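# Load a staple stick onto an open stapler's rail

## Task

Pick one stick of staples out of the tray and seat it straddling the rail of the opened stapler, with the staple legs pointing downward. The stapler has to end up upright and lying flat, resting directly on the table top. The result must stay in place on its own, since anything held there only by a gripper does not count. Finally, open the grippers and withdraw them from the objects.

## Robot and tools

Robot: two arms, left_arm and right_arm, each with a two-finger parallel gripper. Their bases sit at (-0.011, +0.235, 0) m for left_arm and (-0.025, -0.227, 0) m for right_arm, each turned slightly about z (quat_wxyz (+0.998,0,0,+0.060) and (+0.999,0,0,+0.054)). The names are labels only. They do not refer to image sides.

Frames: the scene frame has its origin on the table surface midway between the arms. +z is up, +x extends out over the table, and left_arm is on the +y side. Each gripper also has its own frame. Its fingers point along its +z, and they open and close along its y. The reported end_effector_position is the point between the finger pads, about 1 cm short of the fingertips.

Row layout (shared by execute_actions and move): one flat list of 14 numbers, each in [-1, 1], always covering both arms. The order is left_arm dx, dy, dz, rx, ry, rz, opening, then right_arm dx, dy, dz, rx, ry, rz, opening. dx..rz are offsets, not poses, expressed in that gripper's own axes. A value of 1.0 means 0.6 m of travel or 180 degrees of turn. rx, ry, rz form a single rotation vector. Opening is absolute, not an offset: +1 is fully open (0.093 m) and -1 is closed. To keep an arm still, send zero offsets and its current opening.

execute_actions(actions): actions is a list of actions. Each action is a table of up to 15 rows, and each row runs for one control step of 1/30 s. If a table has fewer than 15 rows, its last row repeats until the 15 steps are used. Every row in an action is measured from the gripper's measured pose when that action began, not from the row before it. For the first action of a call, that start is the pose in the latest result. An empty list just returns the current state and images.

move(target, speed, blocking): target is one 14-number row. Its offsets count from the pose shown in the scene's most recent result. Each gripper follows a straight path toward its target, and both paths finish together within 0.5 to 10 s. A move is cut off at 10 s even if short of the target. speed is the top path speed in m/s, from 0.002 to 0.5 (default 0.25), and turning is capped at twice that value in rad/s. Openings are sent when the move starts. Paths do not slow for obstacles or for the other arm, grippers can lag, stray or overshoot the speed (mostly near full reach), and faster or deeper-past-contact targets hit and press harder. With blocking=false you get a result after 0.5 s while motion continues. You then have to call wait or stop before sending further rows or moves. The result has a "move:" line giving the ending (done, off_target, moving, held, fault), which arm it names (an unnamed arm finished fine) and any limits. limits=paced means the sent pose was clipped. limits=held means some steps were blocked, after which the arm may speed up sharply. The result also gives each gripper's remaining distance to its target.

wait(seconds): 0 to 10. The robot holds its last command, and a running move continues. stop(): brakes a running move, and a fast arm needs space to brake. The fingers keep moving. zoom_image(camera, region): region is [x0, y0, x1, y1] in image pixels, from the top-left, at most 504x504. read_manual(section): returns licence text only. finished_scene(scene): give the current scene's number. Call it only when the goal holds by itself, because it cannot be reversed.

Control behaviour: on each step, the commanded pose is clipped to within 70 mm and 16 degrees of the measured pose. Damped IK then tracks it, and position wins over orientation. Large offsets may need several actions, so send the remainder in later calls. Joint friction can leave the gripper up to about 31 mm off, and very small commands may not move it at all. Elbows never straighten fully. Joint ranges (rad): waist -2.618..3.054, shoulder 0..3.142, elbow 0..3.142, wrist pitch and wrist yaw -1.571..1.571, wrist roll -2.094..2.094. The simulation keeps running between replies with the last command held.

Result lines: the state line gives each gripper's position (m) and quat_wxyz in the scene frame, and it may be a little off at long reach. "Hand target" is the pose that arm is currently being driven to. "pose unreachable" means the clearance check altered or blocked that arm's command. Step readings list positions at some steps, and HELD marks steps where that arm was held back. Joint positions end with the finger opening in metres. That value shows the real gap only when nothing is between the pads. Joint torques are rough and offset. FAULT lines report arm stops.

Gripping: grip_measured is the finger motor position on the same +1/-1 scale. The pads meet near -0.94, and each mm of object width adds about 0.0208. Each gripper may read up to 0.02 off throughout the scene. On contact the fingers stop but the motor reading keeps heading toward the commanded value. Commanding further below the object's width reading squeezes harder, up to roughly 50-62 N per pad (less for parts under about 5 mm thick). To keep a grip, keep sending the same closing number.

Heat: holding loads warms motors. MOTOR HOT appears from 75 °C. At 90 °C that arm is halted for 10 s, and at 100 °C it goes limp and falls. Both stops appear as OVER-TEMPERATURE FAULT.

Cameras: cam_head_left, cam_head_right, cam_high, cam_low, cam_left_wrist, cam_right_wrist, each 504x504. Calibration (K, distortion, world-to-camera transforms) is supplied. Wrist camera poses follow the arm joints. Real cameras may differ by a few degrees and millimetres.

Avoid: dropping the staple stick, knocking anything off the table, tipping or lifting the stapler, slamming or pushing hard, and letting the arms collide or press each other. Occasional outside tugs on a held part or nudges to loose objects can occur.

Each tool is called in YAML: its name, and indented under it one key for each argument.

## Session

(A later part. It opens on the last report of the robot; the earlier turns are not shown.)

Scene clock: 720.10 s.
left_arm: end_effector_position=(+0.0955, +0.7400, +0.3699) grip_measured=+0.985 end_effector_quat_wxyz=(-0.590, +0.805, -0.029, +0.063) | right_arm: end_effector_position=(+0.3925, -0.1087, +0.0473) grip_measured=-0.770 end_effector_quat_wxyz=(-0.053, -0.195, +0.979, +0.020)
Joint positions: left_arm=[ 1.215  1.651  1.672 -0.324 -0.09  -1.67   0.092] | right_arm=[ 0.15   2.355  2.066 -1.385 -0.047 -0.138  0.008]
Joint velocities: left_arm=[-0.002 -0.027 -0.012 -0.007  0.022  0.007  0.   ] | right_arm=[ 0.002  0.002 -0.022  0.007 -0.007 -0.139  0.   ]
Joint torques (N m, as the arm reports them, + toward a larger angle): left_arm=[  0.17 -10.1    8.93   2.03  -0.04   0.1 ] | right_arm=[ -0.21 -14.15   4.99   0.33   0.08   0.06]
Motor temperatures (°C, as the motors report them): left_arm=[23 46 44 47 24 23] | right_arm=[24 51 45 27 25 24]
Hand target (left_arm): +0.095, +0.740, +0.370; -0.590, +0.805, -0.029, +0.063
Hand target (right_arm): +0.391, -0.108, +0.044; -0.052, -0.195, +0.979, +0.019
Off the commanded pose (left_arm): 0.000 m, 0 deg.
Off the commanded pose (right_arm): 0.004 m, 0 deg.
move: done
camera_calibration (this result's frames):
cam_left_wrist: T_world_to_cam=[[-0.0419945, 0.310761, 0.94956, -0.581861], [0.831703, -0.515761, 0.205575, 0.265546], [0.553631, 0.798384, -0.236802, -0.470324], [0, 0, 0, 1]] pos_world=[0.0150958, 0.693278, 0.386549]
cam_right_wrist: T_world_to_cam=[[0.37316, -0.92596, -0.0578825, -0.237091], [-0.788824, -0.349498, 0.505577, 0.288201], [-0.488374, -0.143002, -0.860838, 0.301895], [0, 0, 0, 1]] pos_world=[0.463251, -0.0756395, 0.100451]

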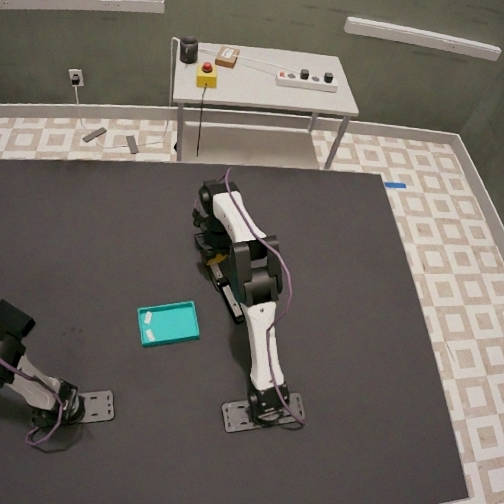

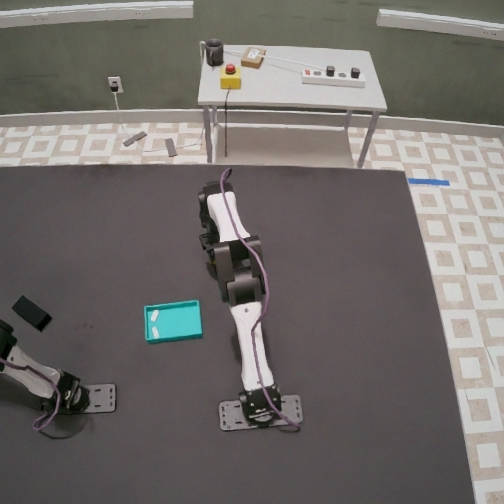

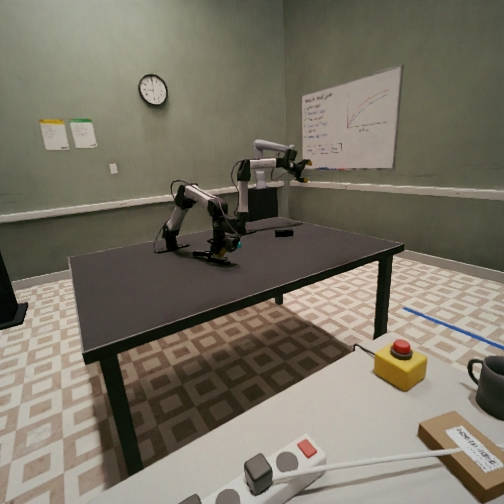

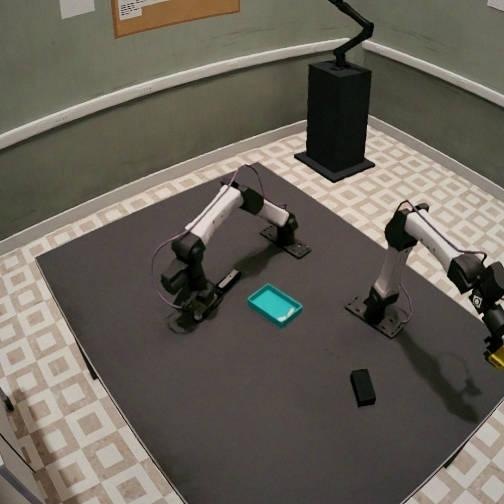

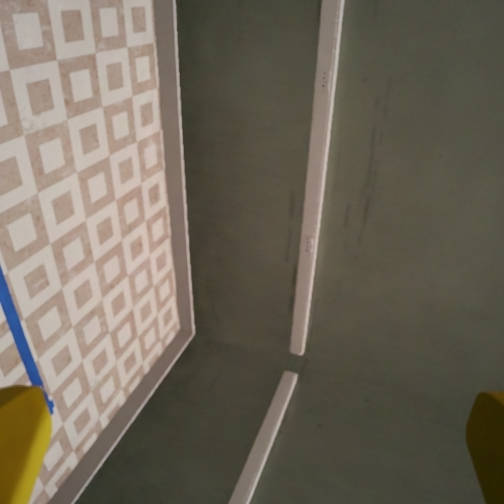

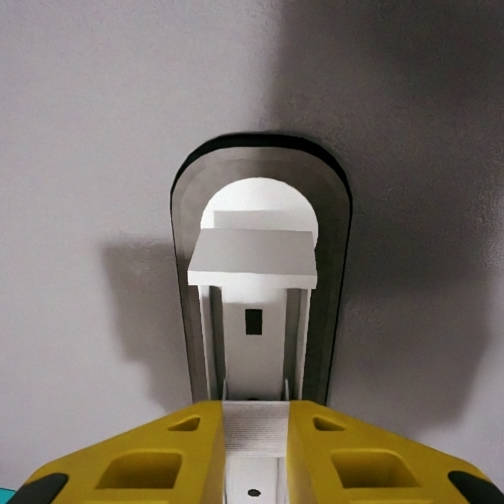

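move:
  target: [0,0,0,0,0,0,1, 0,0,0.018,0,0,0,-0.78]
  speed: 0.01

zoom_image:
  camera: "cam_right_wrist"
  region: [160,250,360,500]

Scene clock: 727.70 s.
left_arm: end_effector_position=(+0.0955, +0.7400, +0.3699) grip_measured=+0.985 end_effector_quat_wxyz=(-0.590, +0.805, -0.029, +0.063) | right_arm: end_effector_position=(+0.3922, -0.1083, +0.0464) grip_measured=-0.770 end_effector_quat_wxyz=(-0.051, -0.195, +0.979, +0.022)
Joint positions: left_arm=[ 1.215  1.651  1.672 -0.324 -0.09  -1.67   0.092] | right_arm=[ 0.15   2.348  2.052 -1.373 -0.05  -0.138  0.008]
Joint velocities: left_arm=[-0.002  0.002 -0.012  0.051 -0.095 -0.037 -0.   ] | right_arm=[ 0.007 -0.002  0.002  0.037  0.037  0.007  0.001]
Joint torques (N m, as the arm reports them, + toward a larger angle): left_arm=[  0.18 -10.2    8.99   2.02  -0.03   0.1 ] | right_arm=[ -0.14 -13.15   4.49   0.43   0.13   0.06]
Motor temperatures (°C, as the motors report them): left_arm=[23 46 44 47 24 23] | right_arm=[24 54 44 27 25 24]
Hand target (left_arm): +0.095, +0.740, +0.370; -0.590, +0.805, -0.029, +0.063
Hand target (right_arm): +0.391, -0.109, +0.037; -0.053, -0.195, +0.979, +0.020
Off the commanded pose (left_arm): 0.000 m, 0 deg.
Off the commanded pose (right_arm): 0.010 m, 0 deg.
move: done
camera_calibration (this result's frames):
cam_left_wrist: T_world_to_cam=[[-0.0419945, 0.310761, 0.94956, -0.581861], [0.831703, -0.515761, 0.205575, 0.265546], [0.553631, 0.798384, -0.236802, -0.470324], [0, 0, 0, 1]] pos_world=[0.0150958, 0.693278, 0.386549]
cam_right_wrist: T_world_to_cam=[[0.37309, -0.925832, -0.0603158, -0.236462], [-0.790771, -0.351319, 0.501254, 0.289362], [-0.485267, -0.139317, -0.863196, 0.300368], [0, 0, 0, 1]] pos_world=[0.4628, -0.0754193, 0.0999698]

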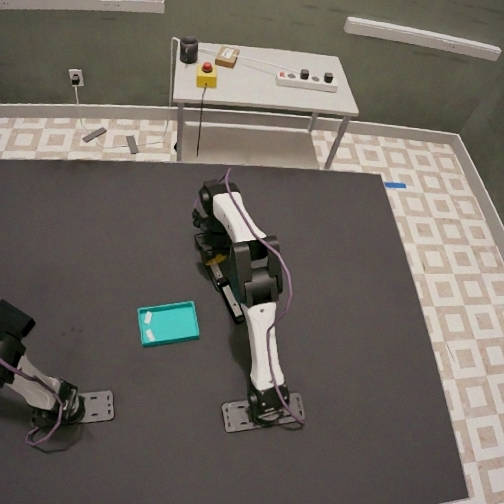

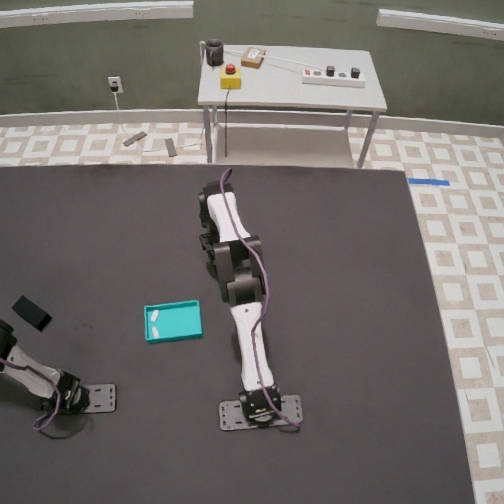

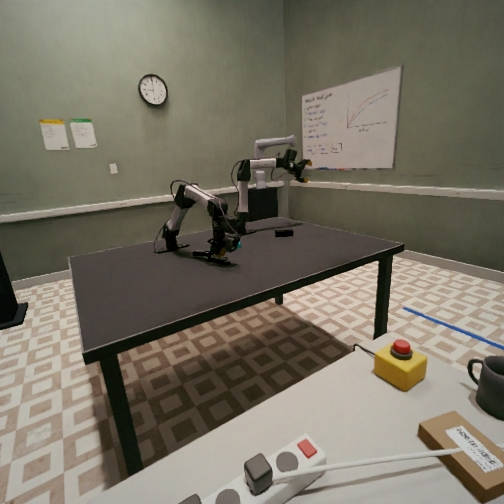

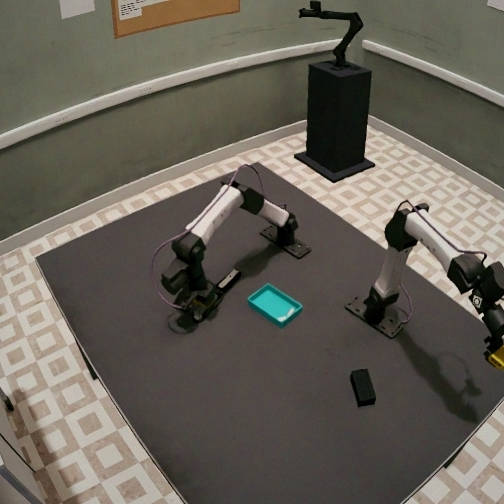

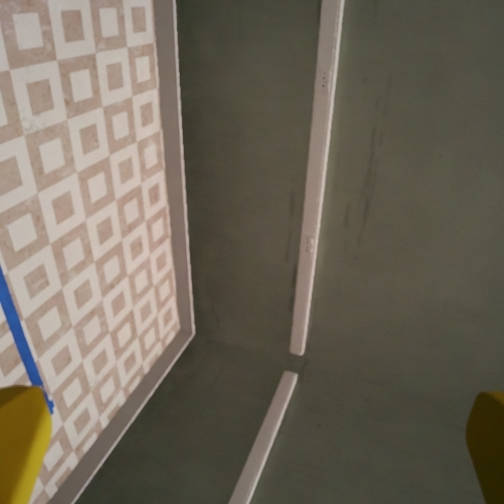

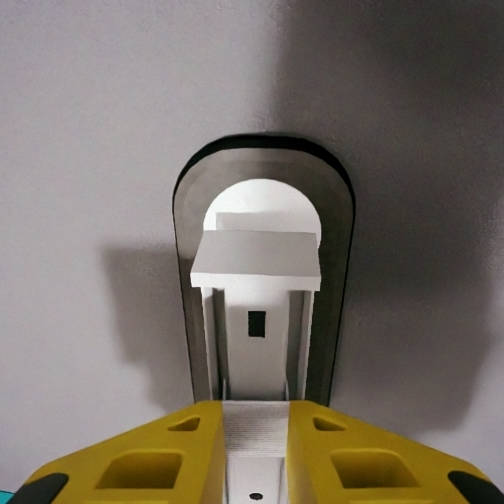

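Region (160, 250, 360, 500) of cam_right_wrist's 504x504 image, scaled by 2.016, with more detail than that image has; it fills the left 403 columns of this view, and the rest is white.

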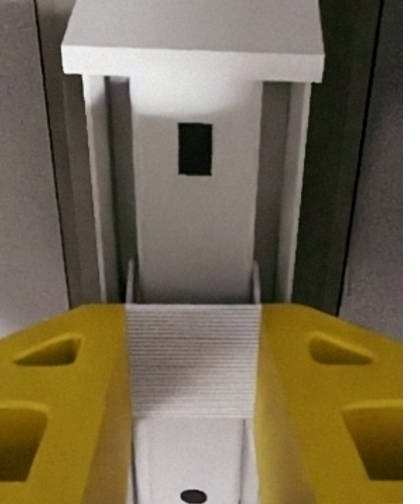

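execute_actions:
  actions:
    - [[0,0,0,0,0,0,1,0,0,0,0,0,0,-0.65]]
    - [[0,0,0,0,0,0,1,0,0,0,0,0,0,-0.5]]

move:
  target: [0,0,0,0,0,0,1, 0.02,0,-0.08,0,0,0,-0.5]
  speed: 0.05

zoom_image:
  camera: "cam_right_wrist"
  region: [160,150,360,420]

Scene clock: 738.83 s.
left_arm: end_effector_position=(+0.0955, +0.7400, +0.3699) grip_measured=+0.985 end_effector_quat_wxyz=(-0.590, +0.805, -0.029, +0.063) | right_arm: end_effector_position=(+0.3916, -0.1070, +0.0475) grip_measured=-0.502 end_effector_quat_wxyz=(-0.051, -0.195, +0.979, +0.026)
Joint positions: left_arm=[ 1.215  1.651  1.672 -0.324 -0.09  -1.67   0.092] | right_arm=[ 0.15   2.346  2.052 -1.375 -0.058 -0.138  0.021]
Joint velocities: left_arm=[-0.007 -0.022 -0.002 -0.095  0.037  0.007 -0.   ] | right_arm=[-0.012 -0.002 -0.012  0.037  0.051 -0.066  0.   ]
Joint torques (N m, as the arm reports them, + toward a larger angle): left_arm=[  0.19 -10.11   9.     2.    -0.04   0.1 ] | right_arm=[ -0.34 -13.5    7.19   0.2    0.11   0.06]
Motor temperatures (°C, as the motors report them): left_arm=[23 46 44 47 24 23] | right_arm=[24 57 43 27 25 24]
Hand target (left_arm): +0.095, +0.740, +0.370; -0.590, +0.805, -0.029, +0.063
Hand target (right_arm): +0.392, -0.108, +0.046; -0.051, -0.195, +0.979, +0.024
Off the commanded pose (left_arm): 0.000 m, 0 deg.
Off the commanded pose (right_arm): 0.001 m, 0 deg.
Step readings (end_effector_position; steps 1 to 15: 1st action; 16 to 30: 2nd action):
0: left_arm (+0.0955, +0.7400, +0.3699) | right_arm (+0.3923, -0.1083, +0.0464)
1: left_arm (+0.0955, +0.7400, +0.3699) | right_arm (+0.3922, -0.1082, +0.0464)
2: left_arm (+0.0955, +0.7400, +0.3699) | right_arm (+0.3920, -0.1080, +0.0464)
4: left_arm (+0.0955, +0.7400, +0.3699) | right_arm (+0.3919, -0.1076, +0.0465)
8: left_arm (+0.0955, +0.7400, +0.3699) | right_arm (+0.3919, -0.1076, +0.0465)
15: left_arm (+0.0955, +0.7400, +0.3699) | right_arm (+0.3919, -0.1076, +0.0465)
16: left_arm (+0.0955, +0.7400, +0.3699) | right_arm (+0.3917, -0.1072, +0.0467)
17: left_arm (+0.0955, +0.7400, +0.3699) | right_arm (+0.3917, -0.1070, +0.0475)
19: left_arm (+0.0955, +0.7400, +0.3699) | right_arm (+0.3917, -0.1070, +0.0475)
23: left_arm (+0.0955, +0.7400, +0.3699) | right_arm (+0.3916, -0.1070, +0.0475)
30: end_effector_position above
camera_calibration (this result's frames):
cam_left_wrist: T_world_to_cam=[[-0.0419945, 0.310761, 0.94956, -0.581861], [0.831703, -0.515761, 0.205575, 0.265546], [0.553631, 0.798384, -0.236802, -0.470324], [0, 0, 0, 1]] pos_world=[0.0150958, 0.693278, 0.386549]
cam_right_wrist: T_world_to_cam=[[0.372237, -0.925607, -0.0684894, -0.234228], [-0.790369, -0.354805, 0.49943, 0.288406], [-0.486576, -0.131774, -0.863643, 0.302532], [0, 0, 0, 1]] pos_world=[0.462341, -0.0746093, 0.101199]

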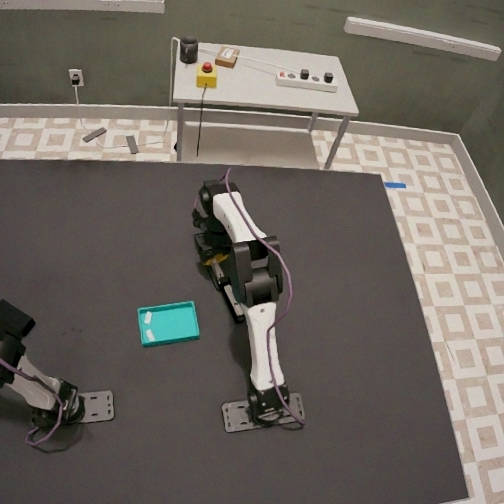

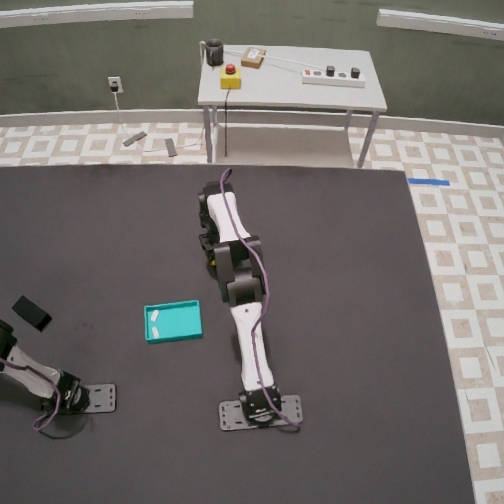

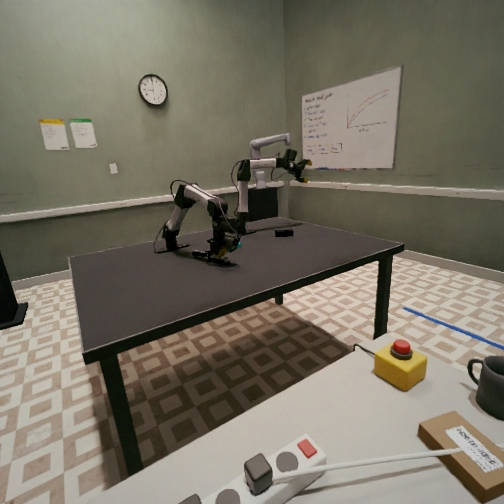

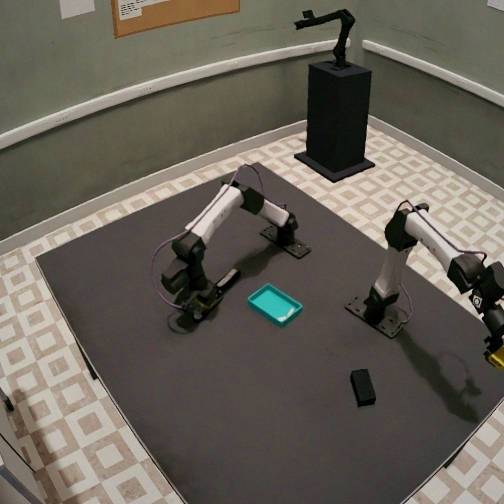

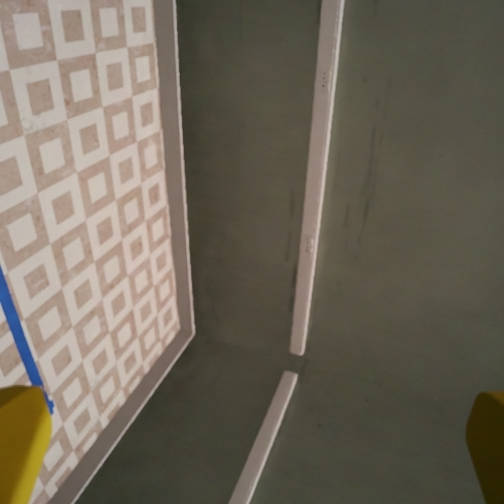

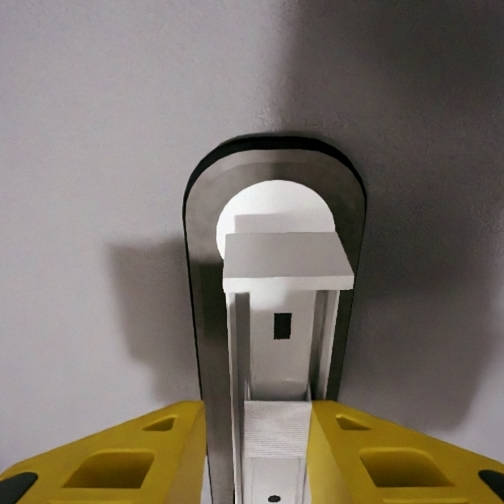

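Scene clock: 740.27 s.
left_arm: end_effector_position=(+0.0955, +0.7400, +0.3699) grip_measured=+0.985 end_effector_quat_wxyz=(-0.590, +0.805, -0.029, +0.063) | right_arm: end_effector_position=(+0.3829, -0.1088, +0.0866) grip_measured=-0.502 end_effector_quat_wxyz=(-0.060, -0.195, +0.979, +0.027)
Joint positions: left_arm=[ 1.215  1.651  1.672 -0.324 -0.09  -1.67   0.092] | right_arm=[ 0.15   2.326  2.17  -1.532 -0.061 -0.139  0.021]
Joint velocities: left_arm=[-0.002 -0.002 -0.012 -0.022 -0.066  0.037 -0.001] | right_arm=[ 0.012 -0.007  0.017 -0.051 -0.037  0.066 -0.001]
Joint torques (N m, as the arm reports them, + toward a larger angle): left_arm=[  0.15 -10.12   8.92   2.02  -0.03   0.09] | right_arm=[ -1.06 -14.52   8.86   0.07   0.12  -0.09]
Motor temperatures (°C, as the motors report them): left_arm=[23 46 44 47 24 23] | right_arm=[24 57 43 27 25 24]
Hand target (left_arm): +0.095, +0.740, +0.370; -0.590, +0.805, -0.029, +0.063
Hand target (right_arm): +0.385, -0.113, +0.096; -0.051, -0.195, +0.979, +0.026
Off the commanded pose (left_arm): 0.000 m, 0 deg.
Off the commanded pose (right_arm): 0.011 m, 1 deg.
move: off_target (right_arm)
camera_calibration (this result's frames):
cam_left_wrist: T_world_to_cam=[[-0.0419945, 0.310761, 0.94956, -0.581861], [0.831703, -0.515761, 0.205575, 0.265546], [0.553631, 0.798384, -0.236802, -0.470324], [0, 0, 0, 1]] pos_world=[0.0150958, 0.693278, 0.386549]
cam_right_wrist: T_world_to_cam=[[0.371667, -0.925444, -0.0736004, -0.229309], [-0.780385, -0.354382, 0.515183, 0.256128], [-0.502855, -0.13404, -0.853914, 0.33694], [0, 0, 0, 1]] pos_world=[0.454537, -0.0762825, 0.138887]

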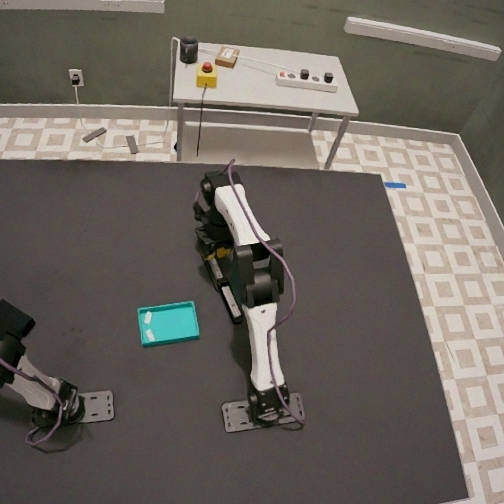

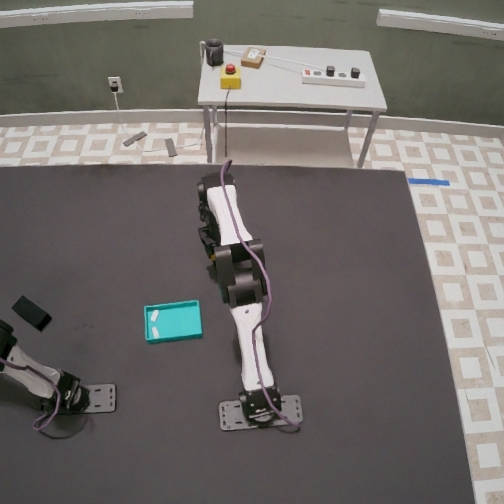

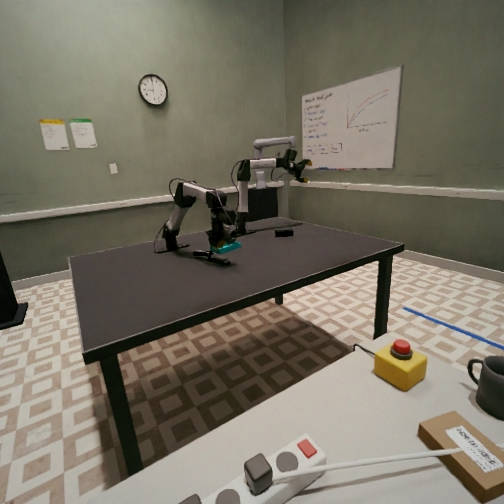

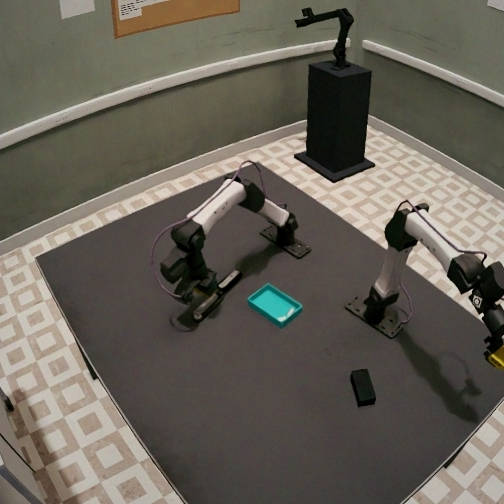

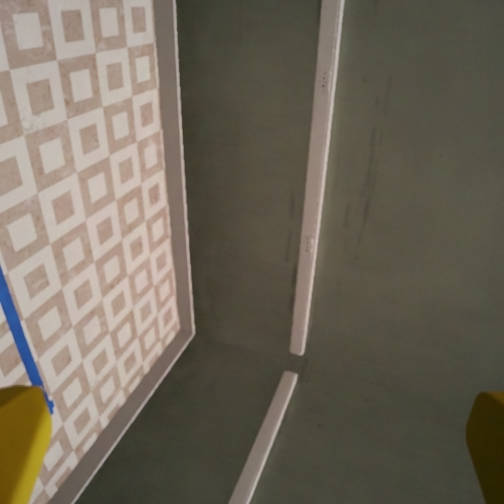

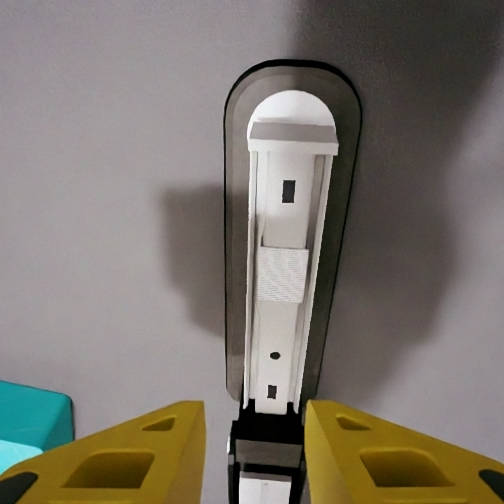

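Region (160, 150, 360, 420) of cam_right_wrist's 504x504 image, scaled by 1.867, with more detail than that image has; it fills the left 373 columns of this view, and the rest is white.

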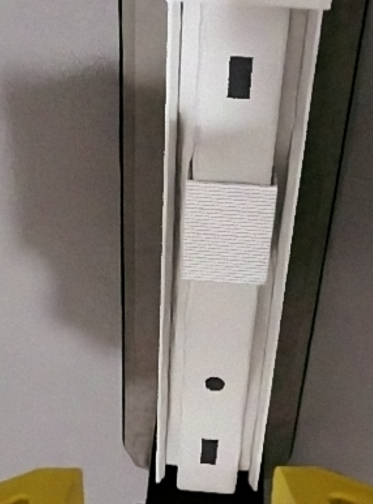

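move:
  target: [0,0,0,0,0,0,1, 0.25,0.1,-0.2,0,0,0,0]
  speed: 0.25

zoom_image:
  camera: "cam_low"
  region: [170,250,270,340]

Scene clock: 752.70 s.
left_arm: end_effector_position=(+0.0955, +0.7400, +0.3699) grip_measured=+0.985 end_effector_quat_wxyz=(-0.590, +0.805, -0.029, +0.063) | right_arm: end_effector_position=(+0.2424, -0.1165, +0.2335) grip_measured=-0.002 end_effector_quat_wxyz=(+0.066, -0.193, +0.978, +0.042)
Joint positions: left_arm=[ 1.215  1.651  1.672 -0.324 -0.09  -1.67   0.092] | right_arm=[ 0.247  1.572  1.721 -1.575 -0.062 -0.03   0.045]
Joint velocities: left_arm=[ 0.012 -0.012  0.007 -0.037  0.037 -0.037  0.001] | right_arm=[-0.022 -0.017 -0.002  0.037  0.066 -0.007  0.001]
Joint torques (N m, as the arm reports them, + toward a larger angle): left_arm=[  0.11 -10.08   9.     1.99  -0.03   0.11] | right_arm=[ 0.23 -5.83  5.38  0.66 -0.04  0.17]
Motor temperatures (°C, as the motors report them): left_arm=[23 46 44 47 24 23] | right_arm=[24 61 44 26 25 24]
Hand target (left_arm): +0.095, +0.740, +0.370; -0.590, +0.805, -0.029, +0.063
Hand target (right_arm): +0.238, -0.114, +0.226; +0.050, -0.191, +0.979, +0.046
Off the commanded pose (left_arm): 0.000 m, 0 deg.
Off the commanded pose (right_arm): 0.009 m, 15 deg.
joint sent to its limit (right arm) — the command would take joint 4 (wrist pitch) past its lower limit, so that joint was sent only as far as its limit.
move: off_target (right_arm)
camera_calibration (this result's frames):
cam_left_wrist: T_world_to_cam=[[-0.0419945, 0.310761, 0.94956, -0.581861], [0.831703, -0.515761, 0.205575, 0.265546], [0.553631, 0.798384, -0.236802, -0.470324], [0, 0, 0, 1]] pos_world=[0.0150958, 0.693278, 0.386549]
cam_right_wrist: T_world_to_cam=[[0.376278, -0.92477, -0.0567089, -0.178345], [-0.881749, -0.376223, 0.284561, 0.143989], [-0.284489, -0.057071, -0.956979, 0.370796], [0, 0, 0, 1]] pos_world=[0.299556, -0.0895948, 0.303756]

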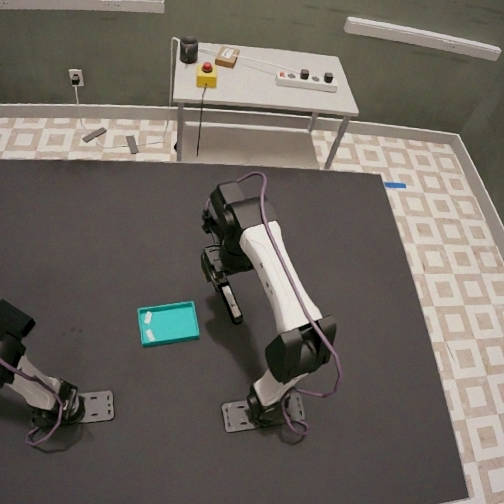

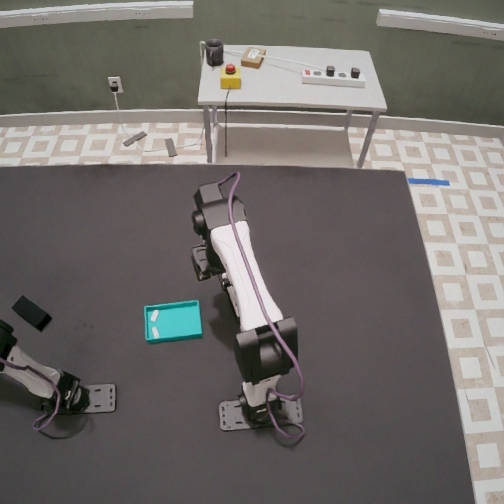

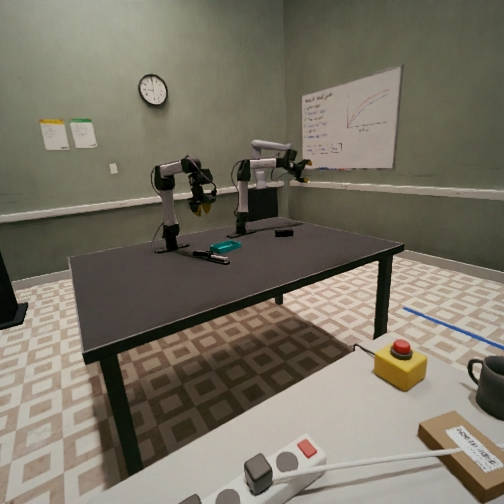

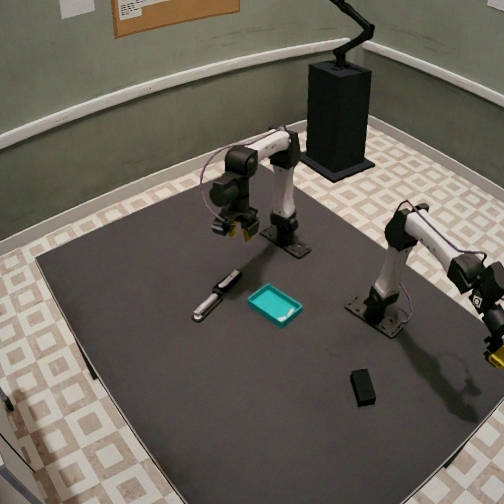

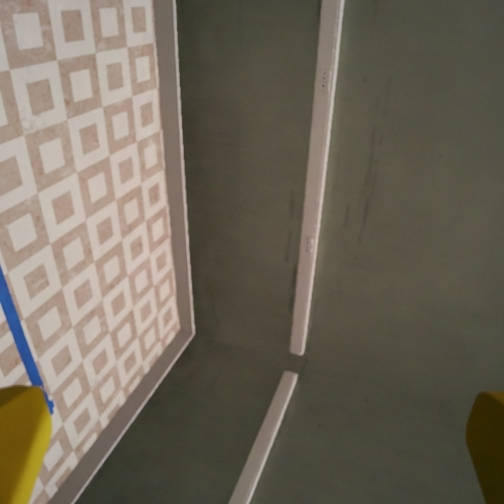

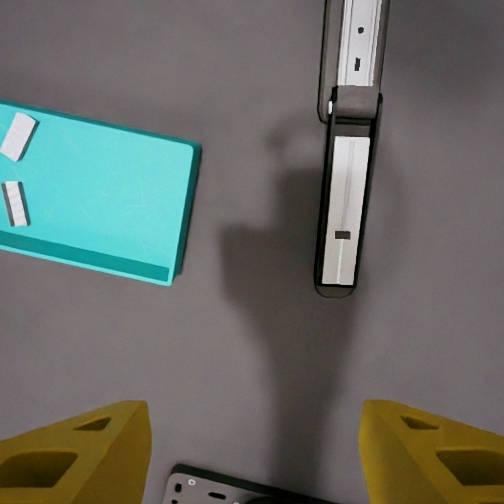

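Region (170, 250, 270, 340) of cam_low's 504x504 image, scaled by 5.040, with more detail than that image has; it fills the top 454 rows of this view, and the rest is white.

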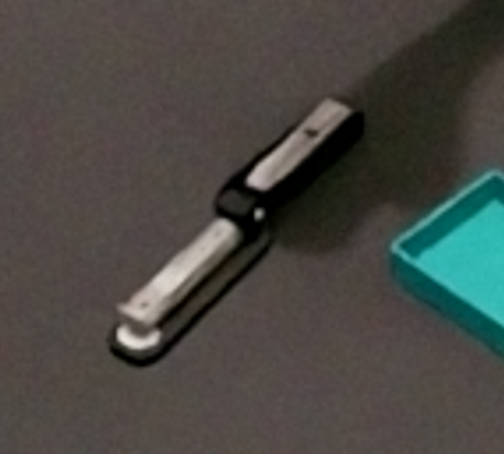

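finished_scene:
  scene: 2

The scene is finished: the task was done.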